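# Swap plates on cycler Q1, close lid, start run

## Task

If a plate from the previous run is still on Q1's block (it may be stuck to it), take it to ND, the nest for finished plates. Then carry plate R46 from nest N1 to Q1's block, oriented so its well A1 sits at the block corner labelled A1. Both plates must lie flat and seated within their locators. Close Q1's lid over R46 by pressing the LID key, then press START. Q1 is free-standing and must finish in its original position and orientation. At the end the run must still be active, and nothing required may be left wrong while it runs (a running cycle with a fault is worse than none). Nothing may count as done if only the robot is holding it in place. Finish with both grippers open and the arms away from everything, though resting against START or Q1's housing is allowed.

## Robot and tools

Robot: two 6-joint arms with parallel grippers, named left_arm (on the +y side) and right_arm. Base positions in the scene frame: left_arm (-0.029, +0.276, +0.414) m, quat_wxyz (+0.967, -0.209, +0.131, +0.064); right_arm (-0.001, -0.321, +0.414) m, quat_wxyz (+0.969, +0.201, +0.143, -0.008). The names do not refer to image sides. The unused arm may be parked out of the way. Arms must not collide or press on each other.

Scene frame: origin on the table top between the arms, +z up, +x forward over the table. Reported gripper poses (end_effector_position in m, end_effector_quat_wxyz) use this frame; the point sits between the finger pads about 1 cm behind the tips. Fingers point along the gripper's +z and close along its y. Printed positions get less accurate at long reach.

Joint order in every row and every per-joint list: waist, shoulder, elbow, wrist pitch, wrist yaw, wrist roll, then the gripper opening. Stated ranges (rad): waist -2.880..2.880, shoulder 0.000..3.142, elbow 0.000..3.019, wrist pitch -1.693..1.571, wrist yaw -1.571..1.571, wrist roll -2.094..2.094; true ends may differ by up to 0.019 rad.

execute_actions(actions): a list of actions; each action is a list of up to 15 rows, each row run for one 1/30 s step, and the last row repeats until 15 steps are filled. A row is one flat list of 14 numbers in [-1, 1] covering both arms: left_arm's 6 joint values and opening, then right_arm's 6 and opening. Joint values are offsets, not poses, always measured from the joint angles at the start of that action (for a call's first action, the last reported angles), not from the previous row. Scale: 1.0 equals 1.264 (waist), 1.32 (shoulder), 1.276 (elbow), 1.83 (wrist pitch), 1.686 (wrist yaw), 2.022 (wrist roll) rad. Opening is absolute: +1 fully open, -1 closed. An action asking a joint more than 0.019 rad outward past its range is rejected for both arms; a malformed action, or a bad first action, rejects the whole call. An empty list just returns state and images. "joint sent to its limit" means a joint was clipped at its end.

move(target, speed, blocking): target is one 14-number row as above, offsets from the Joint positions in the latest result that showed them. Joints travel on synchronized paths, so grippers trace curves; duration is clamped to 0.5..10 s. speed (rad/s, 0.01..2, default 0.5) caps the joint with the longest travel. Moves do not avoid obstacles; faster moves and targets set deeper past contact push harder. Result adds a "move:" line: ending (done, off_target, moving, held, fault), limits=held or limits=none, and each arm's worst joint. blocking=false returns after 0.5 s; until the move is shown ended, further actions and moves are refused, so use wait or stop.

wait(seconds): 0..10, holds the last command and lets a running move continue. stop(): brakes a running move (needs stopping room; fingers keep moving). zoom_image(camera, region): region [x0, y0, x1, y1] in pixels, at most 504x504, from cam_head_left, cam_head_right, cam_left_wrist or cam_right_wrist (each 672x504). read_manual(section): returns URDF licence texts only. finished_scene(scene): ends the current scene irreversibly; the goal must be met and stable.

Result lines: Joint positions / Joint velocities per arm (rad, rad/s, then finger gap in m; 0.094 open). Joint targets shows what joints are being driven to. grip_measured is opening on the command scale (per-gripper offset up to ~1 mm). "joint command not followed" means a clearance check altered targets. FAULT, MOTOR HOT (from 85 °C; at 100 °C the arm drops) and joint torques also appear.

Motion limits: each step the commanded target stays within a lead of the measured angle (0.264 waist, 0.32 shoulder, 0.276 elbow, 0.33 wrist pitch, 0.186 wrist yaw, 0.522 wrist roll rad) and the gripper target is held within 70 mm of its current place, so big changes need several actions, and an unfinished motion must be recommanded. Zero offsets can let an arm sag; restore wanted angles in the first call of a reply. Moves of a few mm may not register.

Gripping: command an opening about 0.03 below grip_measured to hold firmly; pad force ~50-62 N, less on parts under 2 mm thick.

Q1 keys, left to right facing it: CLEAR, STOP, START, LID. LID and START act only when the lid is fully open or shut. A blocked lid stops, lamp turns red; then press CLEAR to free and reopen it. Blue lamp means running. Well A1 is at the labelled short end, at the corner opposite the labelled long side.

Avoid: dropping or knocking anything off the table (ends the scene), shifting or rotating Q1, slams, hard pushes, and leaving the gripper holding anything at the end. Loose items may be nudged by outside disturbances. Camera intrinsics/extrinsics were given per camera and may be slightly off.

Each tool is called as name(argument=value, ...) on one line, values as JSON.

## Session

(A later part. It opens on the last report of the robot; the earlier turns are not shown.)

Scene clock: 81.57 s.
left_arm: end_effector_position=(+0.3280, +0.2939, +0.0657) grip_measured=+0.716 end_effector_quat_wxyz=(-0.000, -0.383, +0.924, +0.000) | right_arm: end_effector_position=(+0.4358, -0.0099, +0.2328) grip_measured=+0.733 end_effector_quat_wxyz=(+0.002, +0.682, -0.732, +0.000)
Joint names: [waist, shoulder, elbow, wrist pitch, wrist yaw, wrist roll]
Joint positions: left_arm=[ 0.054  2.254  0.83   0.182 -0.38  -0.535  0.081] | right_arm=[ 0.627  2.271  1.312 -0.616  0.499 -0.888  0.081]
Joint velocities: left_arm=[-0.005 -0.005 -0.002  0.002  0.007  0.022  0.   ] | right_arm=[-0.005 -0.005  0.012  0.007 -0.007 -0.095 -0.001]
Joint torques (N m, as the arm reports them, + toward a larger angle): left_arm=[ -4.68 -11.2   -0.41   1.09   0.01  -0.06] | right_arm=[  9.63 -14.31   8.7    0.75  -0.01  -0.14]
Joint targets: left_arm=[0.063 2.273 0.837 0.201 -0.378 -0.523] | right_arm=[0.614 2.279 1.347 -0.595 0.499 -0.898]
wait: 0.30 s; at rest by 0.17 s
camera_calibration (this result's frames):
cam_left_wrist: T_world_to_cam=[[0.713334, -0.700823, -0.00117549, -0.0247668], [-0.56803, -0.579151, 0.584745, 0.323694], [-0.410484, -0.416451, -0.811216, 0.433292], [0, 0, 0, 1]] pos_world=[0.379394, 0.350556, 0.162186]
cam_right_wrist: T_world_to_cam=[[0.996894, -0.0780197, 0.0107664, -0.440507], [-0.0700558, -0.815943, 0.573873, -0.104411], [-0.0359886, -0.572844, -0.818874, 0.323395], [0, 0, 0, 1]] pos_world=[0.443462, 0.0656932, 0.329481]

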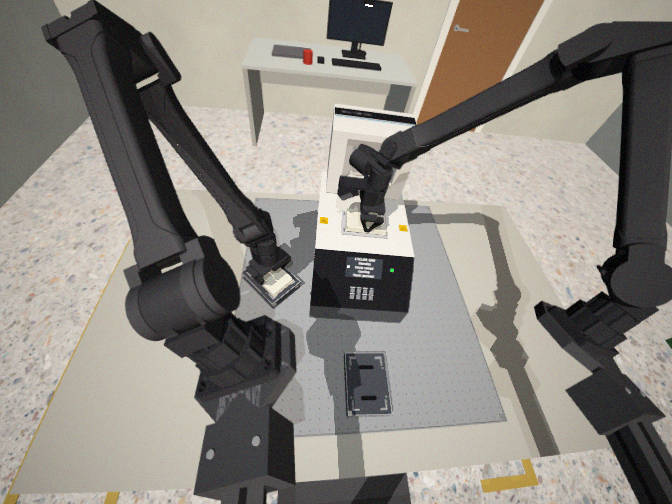

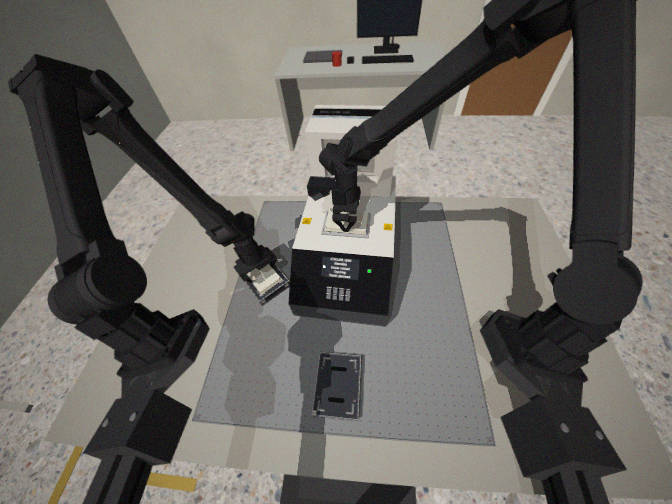

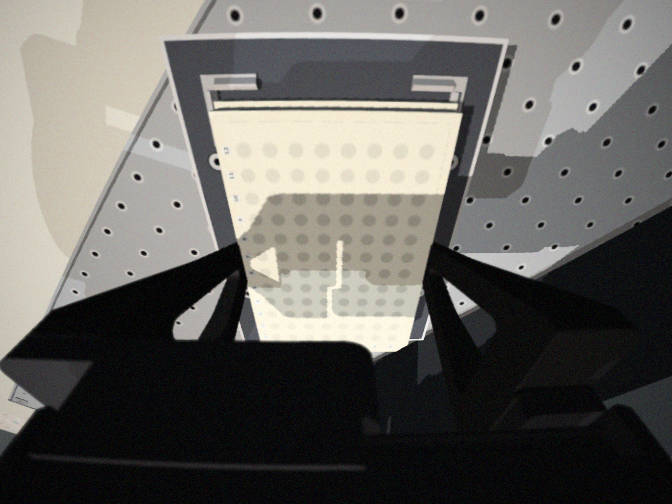

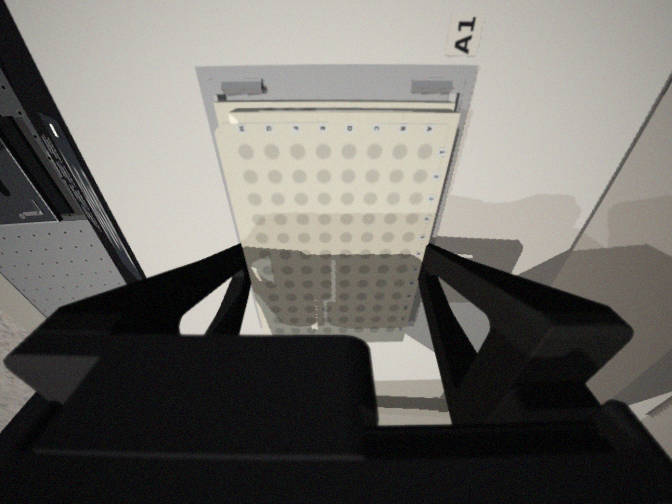

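execute_actions(actions=[[[0.008,0.0114,0.0057,0.008,0.001,0.004,0.67,-0.0063,0.006,0.028,0.012,0,-0.005,0.70],[0.0086,0.0114,0.006,0.008,0.001,0.004,0.67,-0.0063,0.0065,0.029,0.0125,0,-0.0052,0.70],[0.0092,0.0114,0.0063,0.008,0.001,0.004,0.67,-0.0063,0.007,0.030,0.013,0,-0.0054,0.70],[0.0098,0.0114,0.0066,0.008,0.001,0.004,0.67,-0.0063,0.0075,0.0305,0.0135,0,-0.0056,0.70],[0.0103,0.0114,0.0068,0.008,0.001,0.004,0.67,-0.0063,0.008,0.031,0.014,0,-0.0058,0.70],[0.0107,0.0114,0.007,0.008,0.001,0.004,0.67,-0.0063,0.0085,0.031,0.0145,0,-0.006,0.70]]])

Scene clock: 82.70 s.
left_arm: end_effector_position=(+0.3277, +0.2946, +0.0654) grip_measured=+0.716 end_effector_quat_wxyz=(-0.001, -0.384, +0.923, +0.000) | right_arm: end_effector_position=(+0.4397, -0.0075, +0.2333) grip_measured=+0.733 end_effector_quat_wxyz=(-0.003, +0.681, -0.733, +0.001)
Joint names: [waist, shoulder, elbow, wrist pitch, wrist yaw, wrist roll]
Joint positions: left_arm=[ 0.057  2.254  0.83   0.182 -0.379 -0.535  0.081] | right_arm=[ 0.627  2.273  1.318 -0.609  0.499 -0.891  0.081]
Joint velocities: left_arm=[-0.005  0.005 -0.022  0.007 -0.066 -0.037  0.   ] | right_arm=[ 0.005 -0.015 -0.022 -0.012 -0.095  0.051  0.001]
Joint torques (N m, as the arm reports them, + toward a larger angle): left_arm=[ -4.53 -11.63  -0.22   0.94  -0.06  -0.1 ] | right_arm=[ 10.2  -14.54   8.48   0.76  -0.01  -0.09]
Joint targets: left_arm=[0.068 2.269 0.839 0.197 -0.379 -0.527] | right_arm=[0.619 2.283 1.351 -0.589 0.499 -0.900]
camera_calibration (this result's frames):
cam_left_wrist: T_world_to_cam=[[0.714742, -0.699387, -0.00124647, -0.024919], [-0.566467, -0.579947, 0.585471, 0.323791], [-0.410194, -0.417754, -0.810692, 0.433438], [0, 0, 0, 1]] pos_world=[0.379021, 0.351424, 0.161784]
cam_right_wrist: T_world_to_cam=[[0.996551, -0.0808923, 0.0185218, -0.445897], [-0.0770493, -0.819024, 0.568563, -0.0981344], [-0.0308226, -0.568029, -0.822431, 0.323897], [0, 0, 0, 1]] pos_world=[0.446781, 0.0675385, 0.330437]

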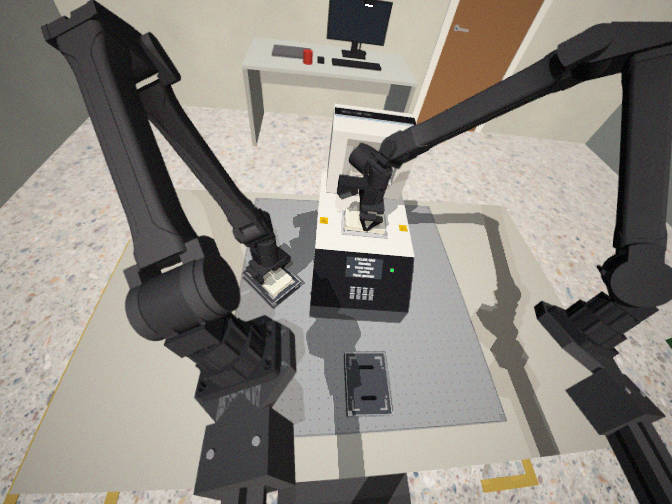

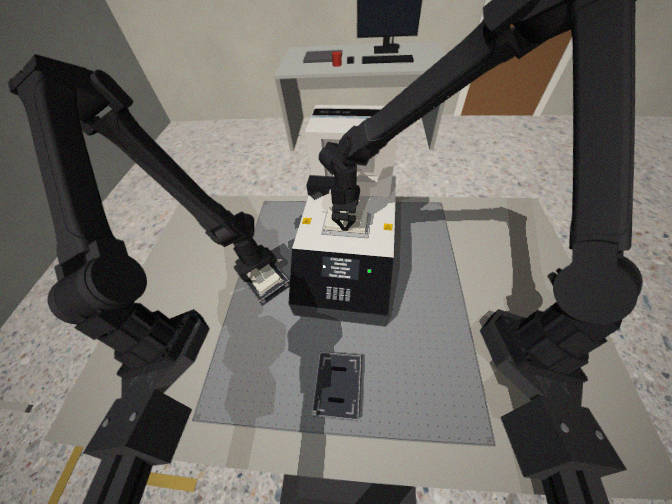

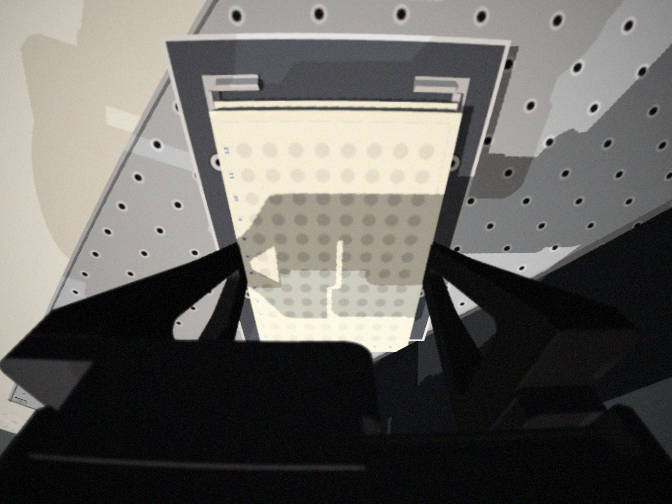

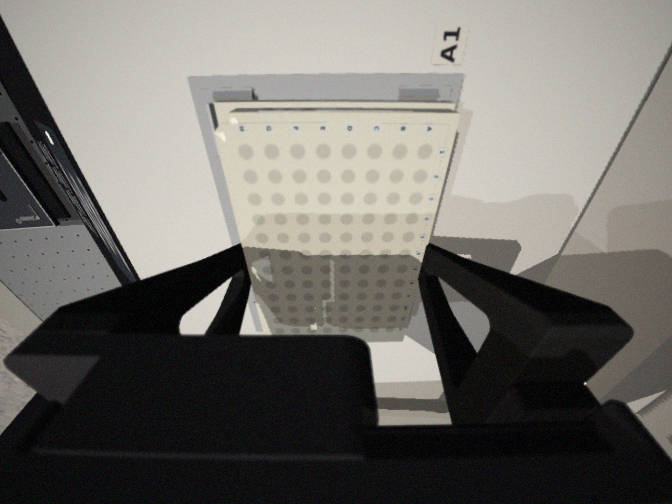

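zoom_image(camera="cam_left_wrist", region=[160, 30, 340, 180])

zoom_image(camera="cam_left_wrist", region=[340, 30, 520, 180])

Region (160, 30, 340, 180) of cam_left_wrist's 672x504 image, scaled by 2.800, with more detail than that image has.

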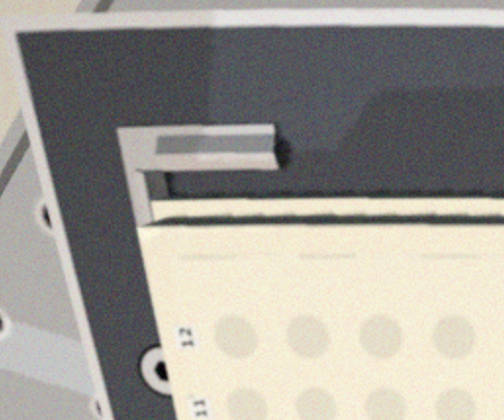

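Region (340, 30, 520, 180) of cam_left_wrist's 672x504 image, scaled by 2.800, with more detail than that image has.

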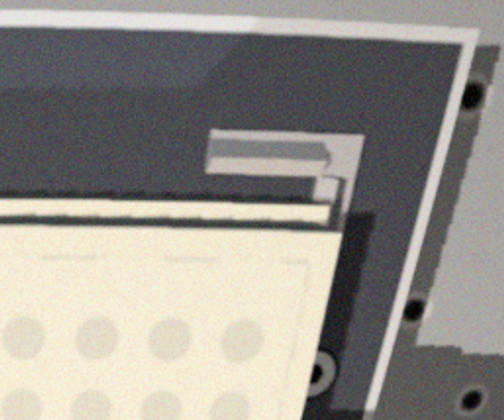

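execute_actions(actions=[[[0.009,0.0135,0.008,0.0095,0.001,0.006,0.67,-0.0063,0.0076,0.022,0.004,0,-0.003,0.70],[0.0097,0.014,0.009,0.010,0.001,0.0063,0.67,-0.0063,0.0076,0.021,-0.002,0,-0.003,0.70],[0.0103,0.015,0.0098,0.0105,0.0012,0.0066,0.67,-0.0063,0.0076,0.020,-0.007,0,-0.003,0.70],[0.0108,0.0163,0.0105,0.011,0.0013,0.0069,0.67,-0.0063,0.008,0.020,-0.0095,0,-0.003,0.70],[0.0112,0.0176,0.0111,0.0115,0.0014,0.0072,0.67,-0.0063,0.0084,0.020,-0.0105,0,-0.003,0.70],[0.0116,0.0189,0.0117,0.012,0.0015,0.0075,0.67,-0.0063,0.0088,0.020,-0.0113,0,-0.003,0.70],[0.012,0.0202,0.0122,0.0125,0.0016,0.0078,0.67,-0.0063,0.0092,0.020,-0.012,0,-0.003,0.70],[0.0123,0.0215,0.0127,0.013,0.0017,0.0081,0.67,-0.0063,0.0096,0.020,-0.0127,0,-0.003,0.70],[0.0126,0.0228,0.0131,0.0135,0.0018,0.0084,0.67,-0.0063,0.010,0.020,-0.0133,0,-0.003,0.70],[0.0129,0.0241,0.0135,0.014,0.0018,0.0086,0.67,-0.0063,0.0103,0.020,-0.0137,0,-0.003,0.70],[0.0131,0.0255,0.0138,0.0145,0.0018,0.0089,0.67,-0.0063,0.0106,0.020,-0.0137,0,-0.003,0.70]]])

Scene clock: 84.60 s.
left_arm: end_effector_position=(+0.3310, +0.2967, +0.0639) grip_measured=+0.716 end_effector_quat_wxyz=(+0.002, -0.386, +0.923, -0.000) | right_arm: end_effector_position=(+0.4365, -0.0082, +0.2310) grip_measured=+0.733 end_effector_quat_wxyz=(+0.002, +0.683, -0.731, +0.000)
Joint names: [waist, shoulder, elbow, wrist pitch, wrist yaw, wrist roll]
Joint positions: left_arm=[ 0.061  2.255  0.837  0.184 -0.378 -0.532  0.081] | right_arm=[ 0.627  2.278  1.318 -0.616  0.499 -0.891  0.081]
Joint velocities: left_arm=[ 0.005  0.005 -0.002  0.027 -0.081  0.007  0.001] | right_arm=[-0.005  0.024  0.002 -0.012 -0.066  0.037  0.   ]
Joint torques (N m, as the arm reports them, + toward a larger angle): left_arm=[ -4.25 -10.12  -0.03   1.26   0.    -0.04] | right_arm=[ 10.18 -14.26   7.75  -0.59  -0.01  -0.1 ]
Joint targets: left_arm=[0.073 2.287 0.848 0.208 -0.376 -0.517] | right_arm=[0.619 2.287 1.344 -0.634 0.499 -0.896]
camera_calibration (this result's frames):
cam_left_wrist: T_world_to_cam=[[0.717417, -0.696642, 0.00178973, -0.0277394], [-0.567436, -0.582863, 0.581624, 0.329179], [-0.404141, -0.418283, -0.813456, 0.432823], [0, 0, 0, 1]] pos_world=[0.38161, 0.353584, 0.160673]
cam_right_wrist: T_world_to_cam=[[0.997132, -0.07499, 0.0102379, -0.440991], [-0.0672587, -0.815935, 0.574218, -0.103281], [-0.0347072, -0.57326, -0.818638, 0.322288], [0, 0, 0, 1]] pos_world=[0.443965, 0.0674147, 0.327658]

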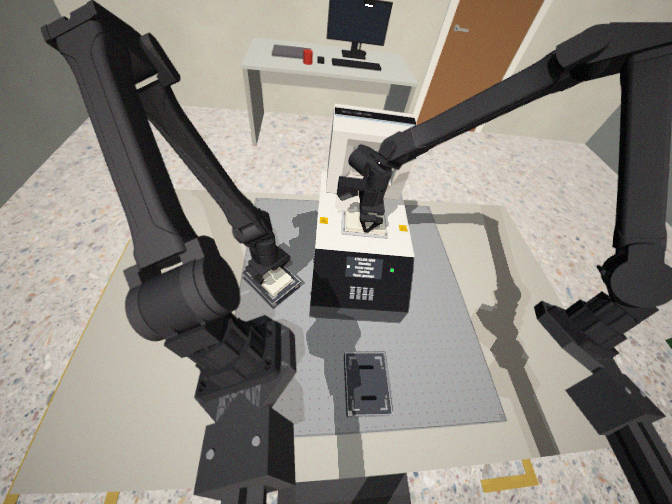

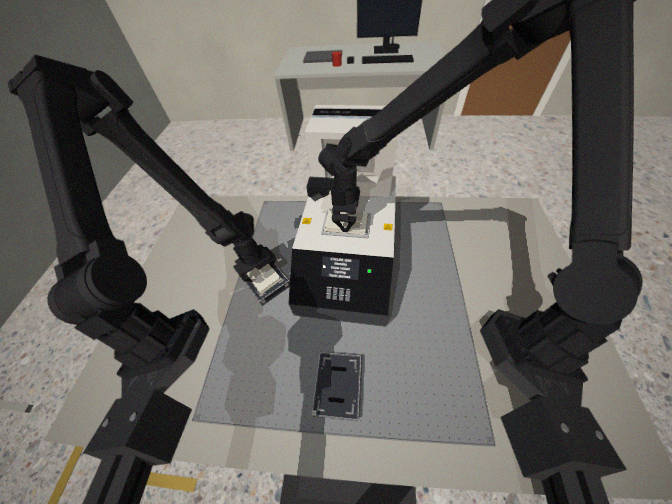

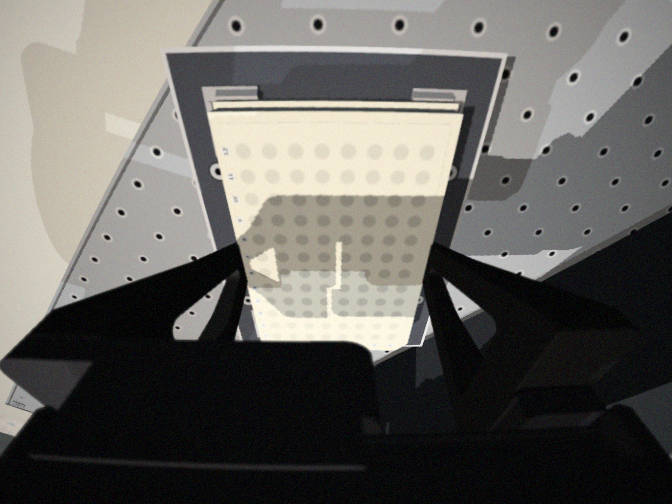

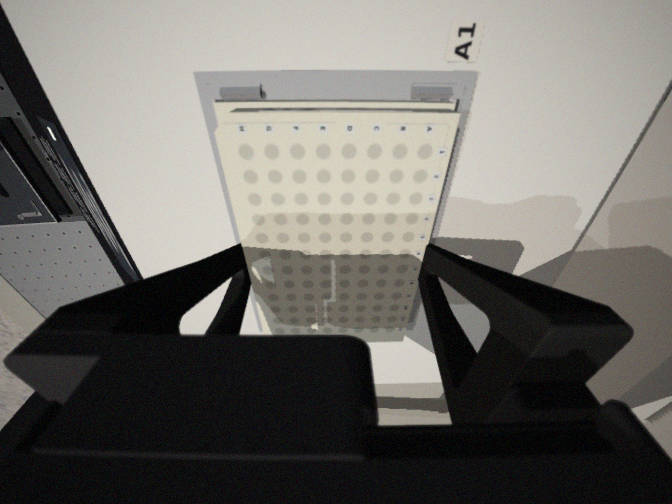

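execute_actions(actions=[[[0.004,0.018,0.004,0.008,0,0.003,0.67,-0.008,0.005,0.020,-0.004,0,-0.004,0.70],[0.002,0.014,0,0.005,0,0.002,0.67,-0.010,0.005,0.020,0.003,0,-0.005,0.70],[0,0.011,-0.003,0.003,0,0,0.67,-0.011,0.006,0.020,0.009,0,-0.005,0.70],[0,0.011,-0.005,0.003,0,0,0.67,-0.0113,0.007,0.020,0.011,0,-0.0052,0.70],[0,0.011,-0.0056,0.003,0,0,0.67,-0.0117,0.0077,0.020,0.0118,0,-0.0055,0.70],[0,0.011,-0.0062,0.003,0,0,0.67,-0.0121,0.0084,0.020,0.0126,0,-0.0057,0.70],[0,0.011,-0.0068,0.003,0,0,0.67,-0.0125,0.0091,0.020,0.0134,0,-0.006,0.70],[0,0.011,-0.0073,0.003,0,0,0.67,-0.0129,0.0098,0.020,0.0143,0,-0.0062,0.70],[0,0.011,-0.0078,0.003,0,0,0.67,-0.0133,0.0105,0.020,0.0152,0,-0.0065,0.70],[0,0.011,-0.0078,0.003,0,0,0.67,-0.0138,0.0113,0.020,0.0161,0,-0.0068,0.70],[0,0.011,-0.0078,0.003,0,0,0.67,-0.0142,0.012,0.020,0.017,0,-0.007,0.70]]])

Scene clock: 85.67 s.
left_arm: end_effector_position=(+0.3303, +0.2964, +0.0640) grip_measured=+0.716 end_effector_quat_wxyz=(+0.002, -0.385, +0.923, -0.001) | right_arm: end_effector_position=(+0.4374, -0.0076, +0.2293) grip_measured=+0.733 end_effector_quat_wxyz=(-0.000, +0.683, -0.731, +0.001)
Joint names: [waist, shoulder, elbow, wrist pitch, wrist yaw, wrist roll]
Joint positions: left_arm=[ 0.061  2.255  0.836  0.184 -0.377 -0.532  0.081] | right_arm=[ 0.625  2.281  1.318 -0.607  0.499 -0.895  0.081]
Joint velocities: left_arm=[-0.024 -0.005  0.007 -0.012  0.037  0.007  0.001] | right_arm=[-0.005 -0.015  0.002 -0.007  0.037 -0.007  0.001]
Joint torques (N m, as the arm reports them, + toward a larger angle): left_arm=[ -5.2  -11.74  -1.55   0.6   -0.09  -0.17] | right_arm=[  9.39 -13.96   7.81   0.79  -0.03  -0.14]
Joint targets: left_arm=[0.061 2.270 0.827 0.190 -0.378 -0.532] | right_arm=[0.609 2.294 1.344 -0.585 0.499 -0.905]
camera_calibration (this result's frames):
cam_left_wrist: T_world_to_cam=[[0.717123, -0.696945, 0.0015681, -0.0272102], [-0.567141, -0.58225, 0.582525, 0.328299], [-0.405075, -0.418631, -0.812811, 0.432894], [0, 0, 0, 1]] pos_world=[0.381059, 0.353411, 0.160662]
cam_right_wrist: T_world_to_cam=[[0.997064, -0.0752666, 0.0140776, -0.44267], [-0.069786, -0.817549, 0.571615, -0.0999623], [-0.0315144, -0.57092, -0.820401, 0.320269], [0, 0, 0, 1]] pos_world=[0.444487, 0.0678054, 0.32612]

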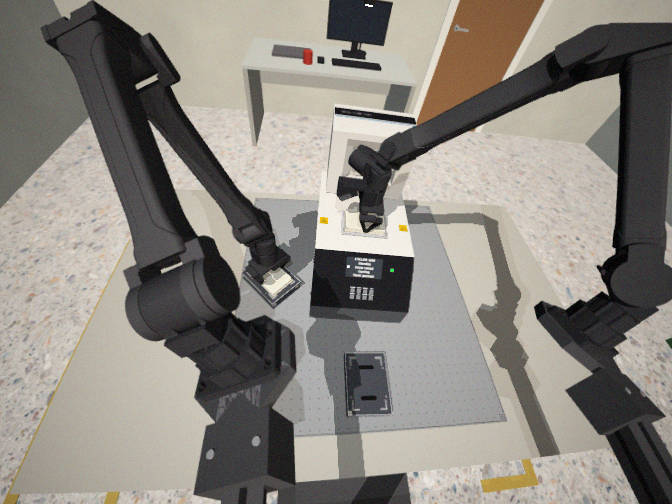

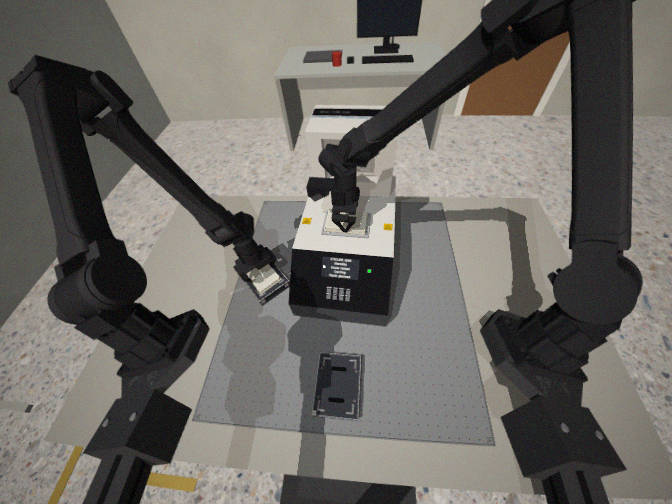

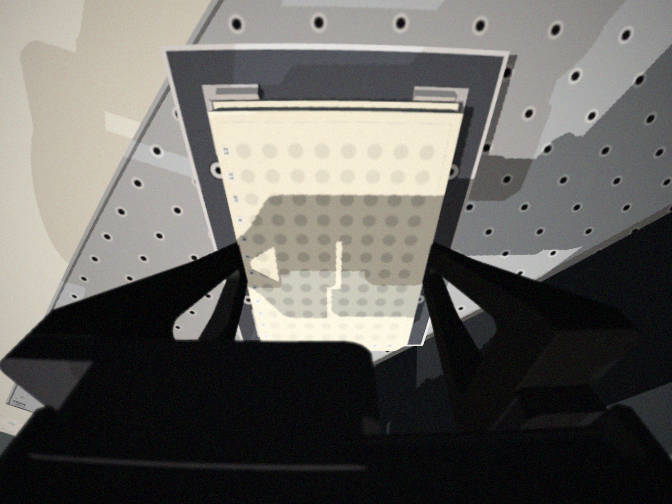

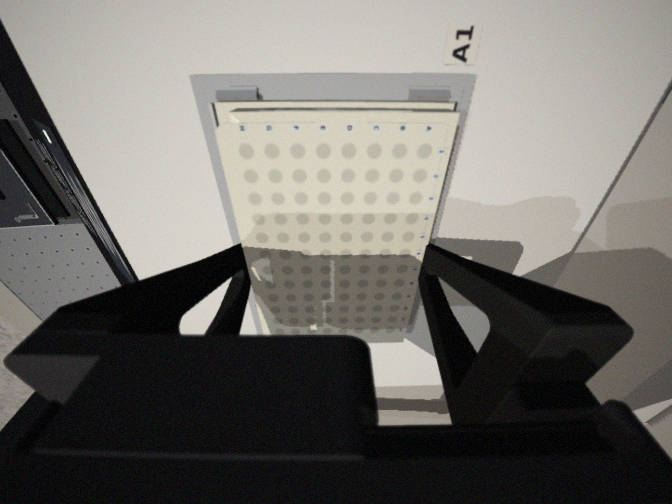

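execute_actions(actions=[[[0,0.013,-0.005,0.003,0,0,0.67,-0.013,0.010,0.020,0.008,0,-0.003,0.70],[0,0.015,-0.004,0.003,0,0,0.67,-0.0135,0.0107,0.020,0.006,0,-0.003,0.70],[0,0.016,-0.004,0.003,0,0,0.67,-0.014,0.0114,0.020,0.005,0,-0.003,0.70],[0,0.017,-0.004,0.003,0,0,0.67,-0.0145,0.0121,0.020,0.005,0,-0.003,0.70],[0,0.0178,-0.004,0.003,0,0,0.67,-0.015,0.0129,0.020,0.005,0,-0.003,0.70],[0,0.0185,-0.004,0.003,0,0,0.67,-0.015,0.0129,0.020,0.005,0,-0.003,0.70]]])

Scene clock: 86.47 s.
left_arm: end_effector_position=(+0.3300, +0.2963, +0.0638) grip_measured=+0.716 end_effector_quat_wxyz=(+0.001, -0.385, +0.923, -0.000) | right_arm: end_effector_position=(+0.4374, -0.0076, +0.2293) grip_measured=+0.733 end_effector_quat_wxyz=(-0.000, +0.683, -0.731, +0.001)
Joint names: [waist, shoulder, elbow, wrist pitch, wrist yaw, wrist roll]
Joint positions: left_arm=[ 0.061  2.256  0.836  0.184 -0.377 -0.532  0.081] | right_arm=[ 0.625  2.281  1.318 -0.607  0.499 -0.895  0.081]
Joint velocities: left_arm=[-0.015 -0.015  0.002 -0.017  0.095 -0.022  0.   ] | right_arm=[-0.005 -0.005 -0.012  0.002 -0.022 -0.051  0.   ]
Joint torques (N m, as the arm reports them, + toward a larger angle): left_arm=[ -5.26 -10.88  -1.25   0.61  -0.08  -0.17] | right_arm=[  9.19 -13.88   7.74   0.4   -0.01  -0.1 ]
Joint targets: left_arm=[0.061 2.280 0.831 0.190 -0.377 -0.532] | right_arm=[0.607 2.298 1.344 -0.598 0.499 -0.901]
camera_calibration (this result's frames):
cam_left_wrist: T_world_to_cam=[[0.716928, -0.697147, 0.0012025, -0.026948], [-0.566905, -0.581985, 0.583019, 0.327947], [-0.40575, -0.418664, -0.812458, 0.432735], [0, 0, 0, 1]] pos_world=[0.380817, 0.353244, 0.160411]
cam_right_wrist: T_world_to_cam=[[0.997064, -0.0752666, 0.0140776, -0.44267], [-0.069786, -0.817549, 0.571615, -0.0999623], [-0.0315144, -0.57092, -0.820401, 0.320269], [0, 0, 0, 1]] pos_world=[0.444487, 0.0678054, 0.32612]

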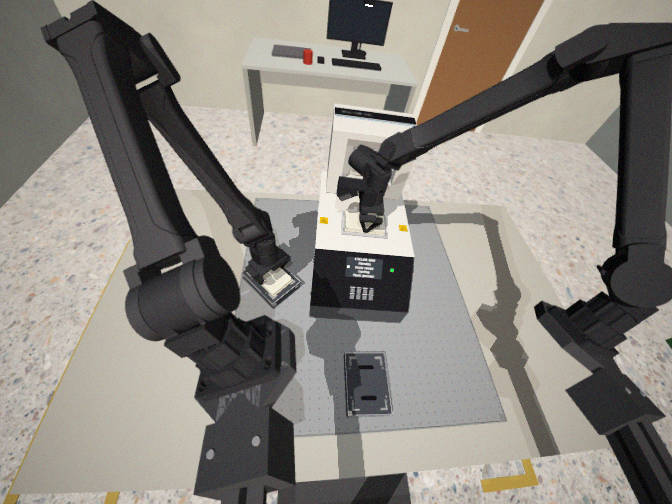

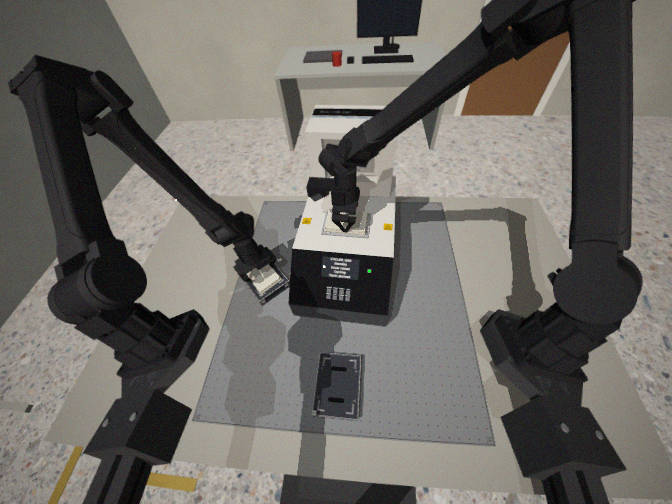

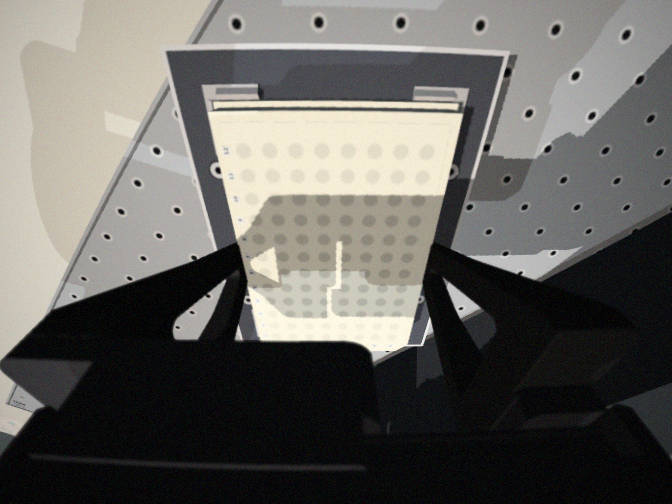

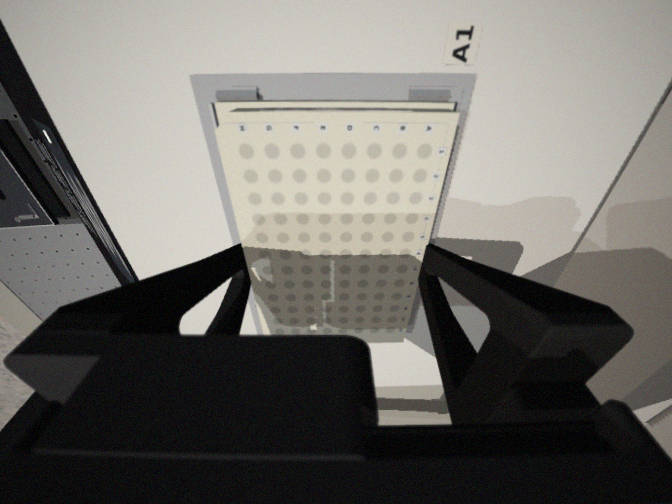

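execute_actions(actions=[[[0,0.013,-0.004,0,0,0,0.67,-0.010,0.008,0.020,0.001,0,-0.002,0.70],[0,0.011,-0.004,-0.004,0.001,0,0.67,-0.008,0.006,0.020,-0.004,0,-0.002,0.70],[0,0.011,-0.004,-0.008,0.002,0,0.67,-0.008,0.006,0.020,-0.008,0,-0.002,0.70],[0,0.011,-0.004,-0.0095,0.002,0,0.67,-0.008,0.006,0.020,-0.0095,0,-0.002,0.70],[0,0.011,-0.004,-0.0105,0.002,0,0.67,-0.008,0.006,0.020,-0.0105,0,-0.002,0.70],[0,0.011,-0.004,-0.0113,0.002,0,0.67,-0.008,0.006,0.020,-0.0113,0,-0.002,0.70],[0,0.011,-0.004,-0.012,0.002,0,0.67,-0.008,0.006,0.020,-0.012,0,-0.002,0.70],[0,0.011,-0.004,-0.0128,0.002,0,0.67,-0.008,0.006,0.020,-0.0128,0,-0.002,0.70]]])

Scene clock: 87.47 s.
left_arm: end_effector_position=(+0.3291, +0.2958, +0.0638) grip_measured=+0.716 end_effector_quat_wxyz=(-0.001, -0.384, +0.923, -0.001) | right_arm: end_effector_position=(+0.4369, -0.0078, +0.2293) grip_measured=+0.733 end_effector_quat_wxyz=(+0.001, +0.683, -0.730, +0.001)
Joint names: [waist, shoulder, elbow, wrist pitch, wrist yaw, wrist roll]
Joint positions: left_arm=[ 0.061  2.256  0.836  0.18  -0.376 -0.532  0.081] | right_arm=[ 0.625  2.281  1.318 -0.609  0.499 -0.895  0.081]
Joint velocities: left_arm=[-0.024 -0.005  0.007  0.007  0.037 -0.022 -0.   ] | right_arm=[-0.005  0.005  0.007 -0.012 -0.022 -0.007 -0.001]
Joint torques (N m, as the arm reports them, + toward a larger angle): left_arm=[ -5.27 -11.72  -1.27  -0.31   0.    -0.17] | right_arm=[ 10.02 -14.65   7.73  -0.6   -0.01  -0.08]
Joint targets: left_arm=[0.061 2.271 0.831 0.161 -0.374 -0.532] | right_arm=[0.615 2.289 1.344 -0.630 0.499 -0.899]
camera_calibration (this result's frames):
cam_left_wrist: T_world_to_cam=[[0.71585, -0.698254, 0.00050312, -0.0259398], [-0.565828, -0.579664, 0.586369, 0.325899], [-0.409143, -0.420037, -0.810044, 0.433535], [0, 0, 0, 1]] pos_world=[0.38035, 0.3529, 0.160099]
cam_right_wrist: T_world_to_cam=[[0.997168, -0.0741609, 0.012518, -0.44195], [-0.0679481, -0.816967, 0.572668, -0.101273], [-0.0322428, -0.571897, -0.819692, 0.320236], [0, 0, 0, 1]] pos_world=[0.444142, 0.06763, 0.326023]

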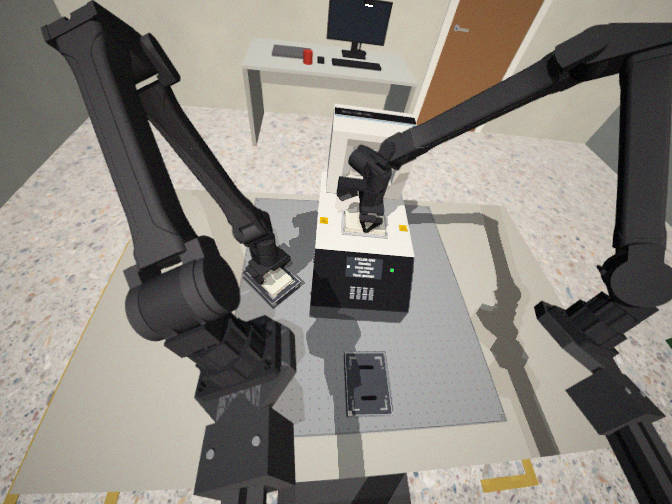

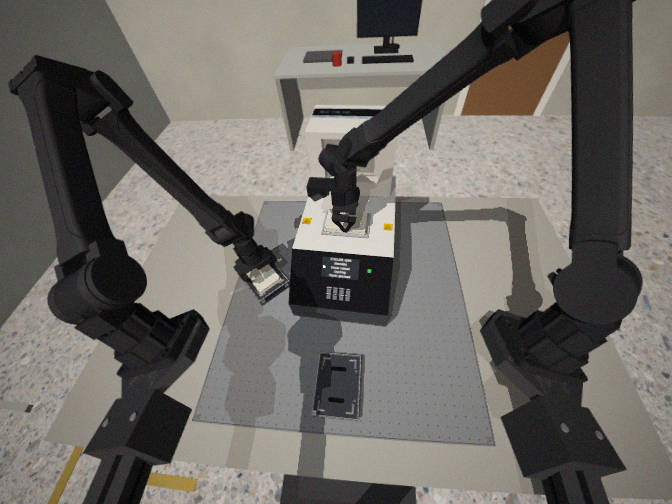

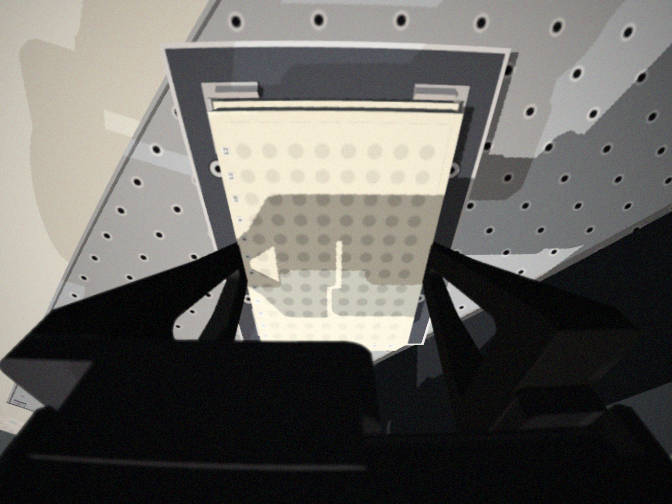

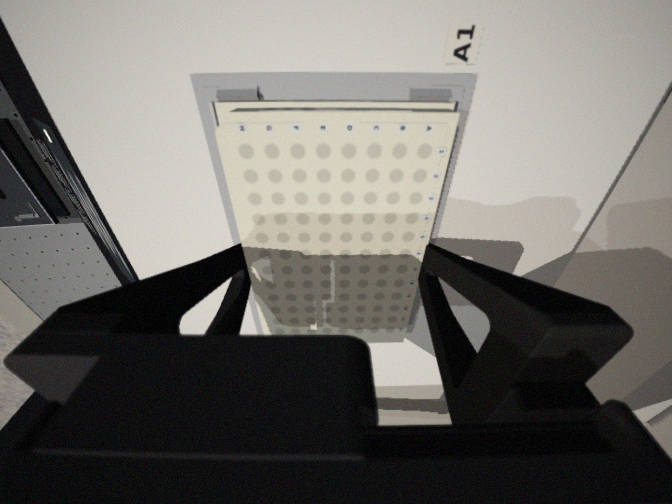

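zoom_image(camera="cam_right_wrist", region=[185, 60, 335, 180])

zoom_image(camera="cam_right_wrist", region=[335, 60, 485, 180])

zoom_image(camera="cam_left_wrist", region=[190, 70, 480, 130])

Region (185, 60, 335, 180) of cam_right_wrist's 672x504 image, scaled by 3.360, with more detail than that image has; it fills the top 403 rows of this view, and the rest is white.

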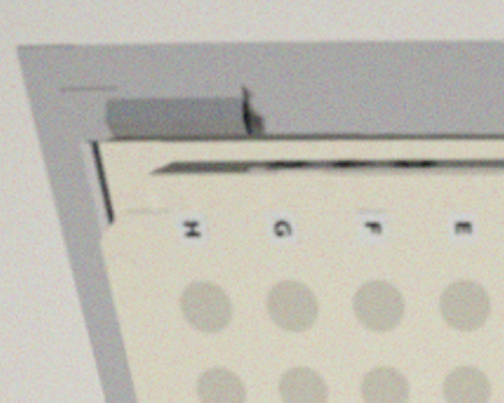

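Region (335, 60, 485, 180) of cam_right_wrist's 672x504 image, scaled by 3.360, with more detail than that image has; it fills the top 403 rows of this view, and the rest is white.

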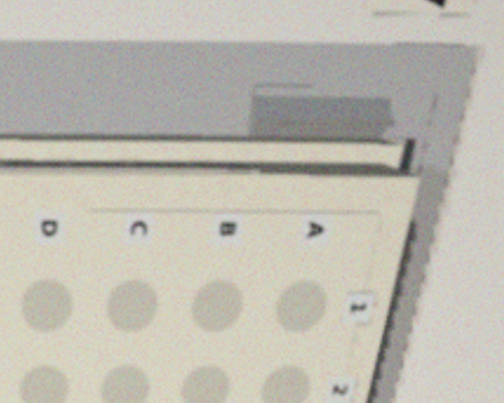

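Region (190, 70, 480, 130) of cam_left_wrist's 672x504 image, scaled by 1.738, with more detail than that image has; it fills the top 104 rows of this view, and the rest is white.

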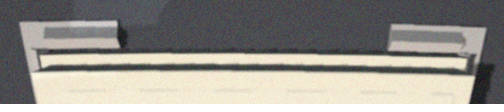

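execute_actions(actions=[[[0.004,0.013,0,-0.003,0,0.002,0.67,-0.011,0.006,0.020,-0.009,0.001,-0.002,0.70],[0.007,0.0145,0.004,0.004,0,0.004,0.67,-0.013,0.006,0.020,-0.009,0.002,-0.002,0.70],[0.008,0.0155,0.0055,0.0085,0,0.005,0.67,-0.014,0.007,0.020,-0.009,0.003,-0.002,0.70],[0.0084,0.0166,0.0061,0.0093,0,0.0055,0.67,-0.015,0.008,0.020,-0.008,0.003,-0.002,0.70],[0.0088,0.0177,0.0067,0.0098,0,0.0058,0.67,-0.0155,0.009,0.020,-0.007,0.003,-0.002,0.70],[0.0092,0.0188,0.0073,0.0103,0,0.006,0.67,-0.016,0.010,0.020,-0.006,0.003,-0.002,0.70],[0.0096,0.0199,0.008,0.0108,0,0.0062,0.67,-0.0163,0.011,0.020,-0.005,0.003,-0.002,0.70],[0.010,0.021,0.0087,0.0113,0,0.0064,0.67,-0.0166,0.012,0.020,-0.005,0.003,-0.002,0.70],[0.0104,0.022,0.0094,0.0118,0,0.0066,0.67,-0.0169,0.013,0.020,-0.005,0.003,-0.002,0.70],[0.0108,0.023,0.0101,0.0122,0,0.0068,0.67,-0.0172,0.014,0.020,-0.005,0.003,-0.002,0.70],[0.0112,0.024,0.0108,0.0127,0,0.007,0.67,-0.0174,0.015,0.020,-0.005,0.003,-0.002,0.70],[0.0117,0.025,0.0114,0.0131,0,0.0072,0.67,-0.0174,0.015,0.020,-0.005,0.003,-0.002,0.70]]])

Scene clock: 88.93 s.
left_arm: end_effector_position=(+0.3297, +0.2959, +0.0635) grip_measured=+0.716 end_effector_quat_wxyz=(+0.000, -0.384, +0.923, -0.001) | right_arm: end_effector_position=(+0.4369, -0.0086, +0.2284) grip_measured=+0.733 end_effector_quat_wxyz=(+0.002, +0.683, -0.730, +0.002)
Joint names: [waist, shoulder, elbow, wrist pitch, wrist yaw, wrist roll]
Joint positions: left_arm=[ 0.061  2.257  0.837  0.182 -0.376 -0.531  0.081] | right_arm=[ 0.625  2.283  1.318 -0.609  0.503 -0.895  0.081]
Joint velocities: left_arm=[-0.015 -0.005  0.017  0.007 -0.022  0.022  0.   ] | right_arm=[-0.015  0.005  0.012 -0.007 -0.007 -0.081  0.001]
Joint torques (N m, as the arm reports them, + toward a larger angle): left_arm=[ -4.21 -10.12   0.15   1.21  -0.06  -0.05] | right_arm=[  8.63 -13.78   7.73  -0.21   0.04  -0.08]
Joint targets: left_arm=[0.076 2.289 0.851 0.204 -0.376 -0.518] | right_arm=[0.603 2.301 1.344 -0.618 0.504 -0.899]
camera_calibration (this result's frames):
cam_left_wrist: T_world_to_cam=[[0.715807, -0.698297, 0.00108849, -0.0262651], [-0.56681, -0.580111, 0.584976, 0.326963], [-0.407856, -0.419347, -0.81105, 0.433032], [0, 0, 0, 1]] pos_world=[0.380742, 0.352925, 0.159974]
cam_right_wrist: T_world_to_cam=[[0.997165, -0.0740444, 0.0133625, -0.442092], [-0.0682174, -0.814795, 0.575722, -0.101959], [-0.0317413, -0.575001, -0.817536, 0.318331], [0, 0, 0, 1]] pos_world=[0.443988, 0.0672308, 0.324854]

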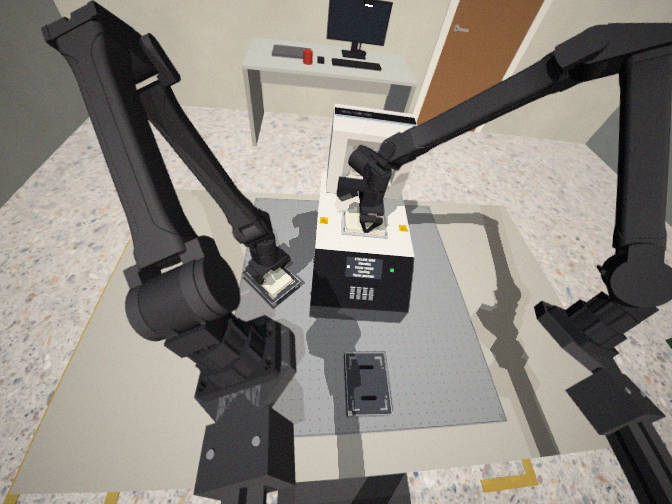

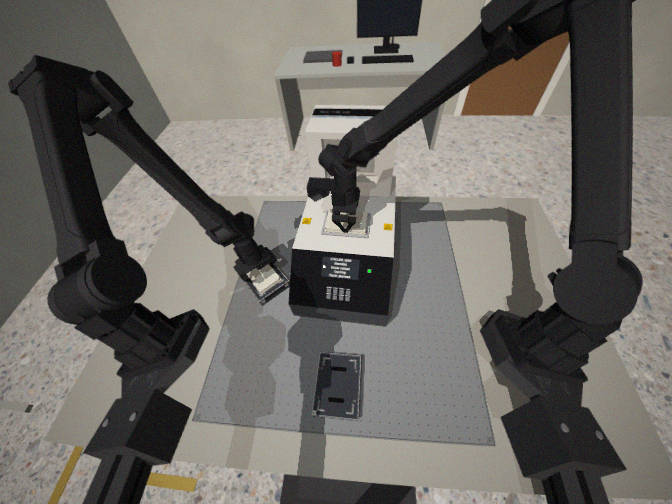

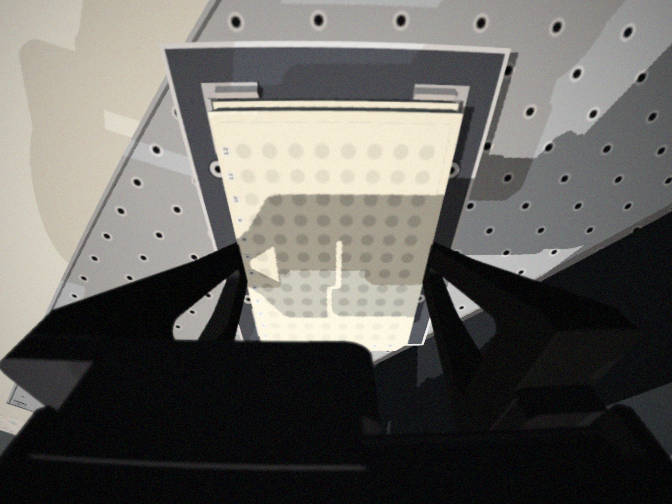

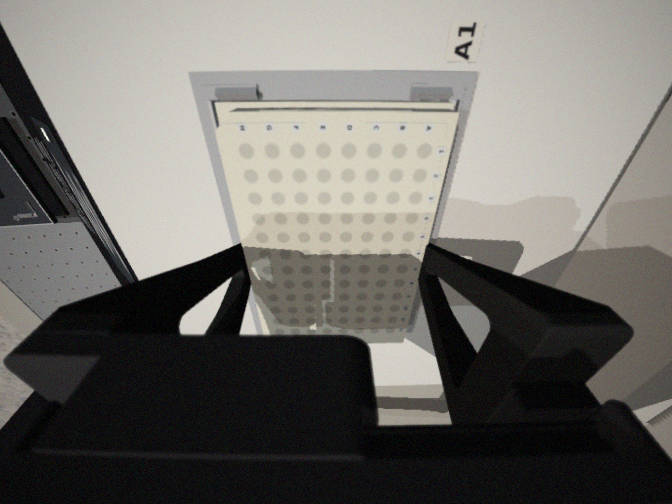

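execute_actions(actions=[[[0.006,0.022,0.002,0.004,0,0.002,0.67,-0.015,0.013,0.020,-0.003,0,0,0.70],[0.004,0.024,-0.004,-0.003,0,0,0.67,-0.015,0.013,0.020,0,0,0,0.70],[0.004,0.025,-0.006,-0.005,0,0,0.67,-0.015,0.014,0.020,0,0,0,0.70],[0.004,0.026,-0.006,-0.005,0,0,0.67,-0.015,0.015,0.020,0,0,0,0.70],[0.004,0.026,-0.006,-0.005,0,0,0.67,-0.015,0.015,0.020,0,0,0,0.70],[0.004,0.026,-0.006,-0.005,0,0,0.67,-0.015,0.015,0.020,0,0,0,0.70],[0.004,0.026,-0.006,-0.005,0,0,0.67,-0.015,0.015,0.020,0,0,0,0.70],[0.004,0.02,-0.003,-0.003,0,0,0.67,-0.010,0.010,0.020,0,0,0,0.70],[0.002,0.012,0,0,0,0,0.67,-0.005,0.004,0.020,0,0,0,0.70],[0,0.008,0,0,0,0,0.67,-0.002,0,0.020,0,0,0,0.70]],[[0,0.004,0,0,0,0,0.70,0,-0.003,0.018,0,0,0,0.72],[0,0.004,0,0,0,0,0.72,0,-0.003,0.018,0,0,0,0.74],[0,0.004,0,0,0,0,0.74,0,-0.003,0.018,0,0,0,0.76],[0,0.004,0,0,0,0,0.76,0,-0.003,0.018,0,0,0,0.78],[0,0.004,0,0,0,0,0.79,0,-0.003,0.018,0,0,0,0.81],[0,0.004,0,0,0,0,0.82,0,-0.003,0.018,0,0,0,0.84],[0,0.004,0,0,0,0,0.86,0,-0.003,0.018,0,0,0,0.88],[0,0.004,0,0,0,0,0.9,0,-0.003,0.018,0,0,0,0.92]]])

Scene clock: 90.43 s.
left_arm: end_effector_position=(+0.3295, +0.2959, +0.0634) grip_measured=+0.898 end_effector_quat_wxyz=(-0.000, -0.384, +0.923, -0.000) | right_arm: end_effector_position=(+0.4369, -0.0086, +0.2284) grip_measured=+0.919 end_effector_quat_wxyz=(+0.002, +0.683, -0.730, +0.002)
Joint names: [waist, shoulder, elbow, wrist pitch, wrist yaw, wrist roll]
Joint positions: left_arm=[ 0.061  2.257  0.837  0.182 -0.377 -0.531  0.089] | right_arm=[ 0.625  2.283  1.318 -0.609  0.503 -0.895  0.09 ]
Joint velocities: left_arm=[ 0.005 -0.005 -0.017  0.007  0.051 -0.007  0.   ] | right_arm=[-0.005 -0.005 -0.007  0.002 -0.066  0.022  0.   ]
Joint torques (N m, as the arm reports them, + toward a larger angle): left_arm=[ -5.03 -12.52  -0.9    0.41  -0.07  -0.17] | right_arm=[ 10.61 -15.61   7.43   0.14  -0.02  -0.04]
Joint targets: left_arm=[0.061 2.262 0.837 0.182 -0.377 -0.531] | right_arm=[0.625 2.279 1.341 -0.609 0.503 -0.895]
camera_calibration (this result's frames):
cam_left_wrist: T_world_to_cam=[[0.715709, -0.698399, 0.000251778, -0.0259802], [-0.566578, -0.58041, 0.584905, 0.326952], [-0.408351, -0.418765, -0.811102, 0.432881], [0, 0, 0, 1]] pos_world=[0.380605, 0.352897, 0.159881]
cam_right_wrist: T_world_to_cam=[[0.997165, -0.0740444, 0.0133625, -0.442092], [-0.0682174, -0.814795, 0.575722, -0.101959], [-0.0317413, -0.575001, -0.817536, 0.318331], [0, 0, 0, 1]] pos_world=[0.443988, 0.0672308, 0.324854]

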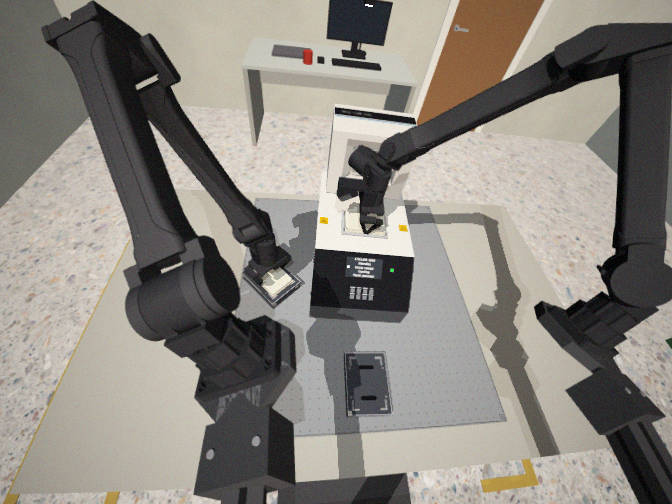

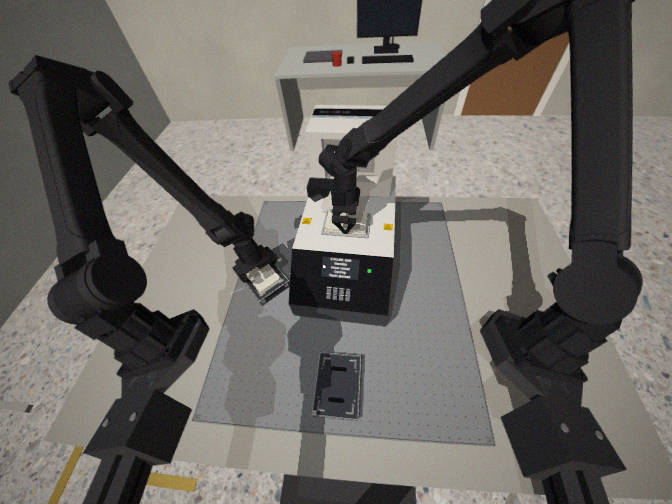

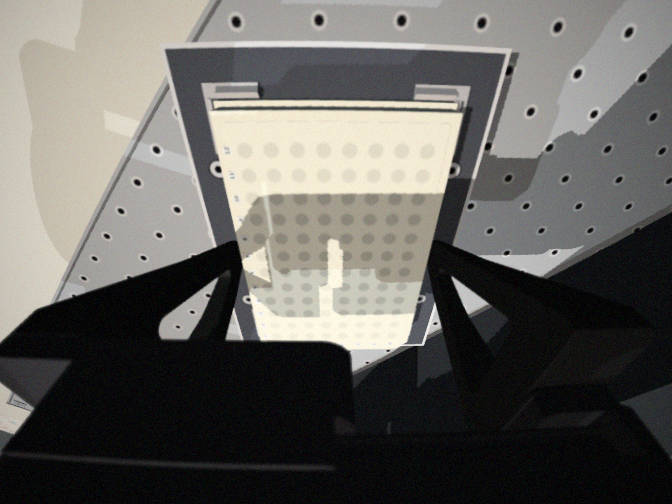

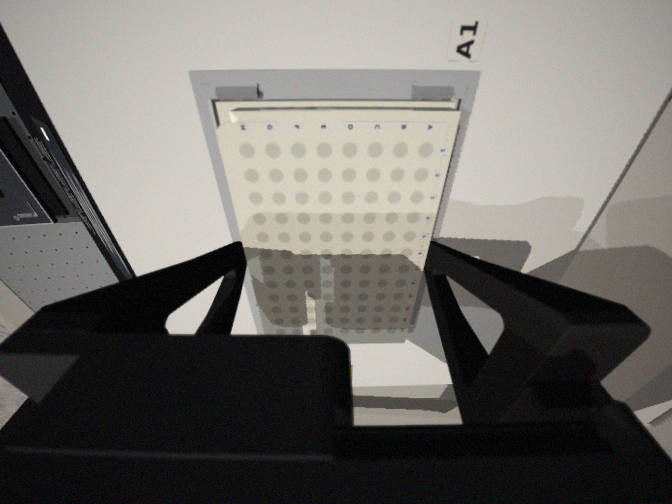

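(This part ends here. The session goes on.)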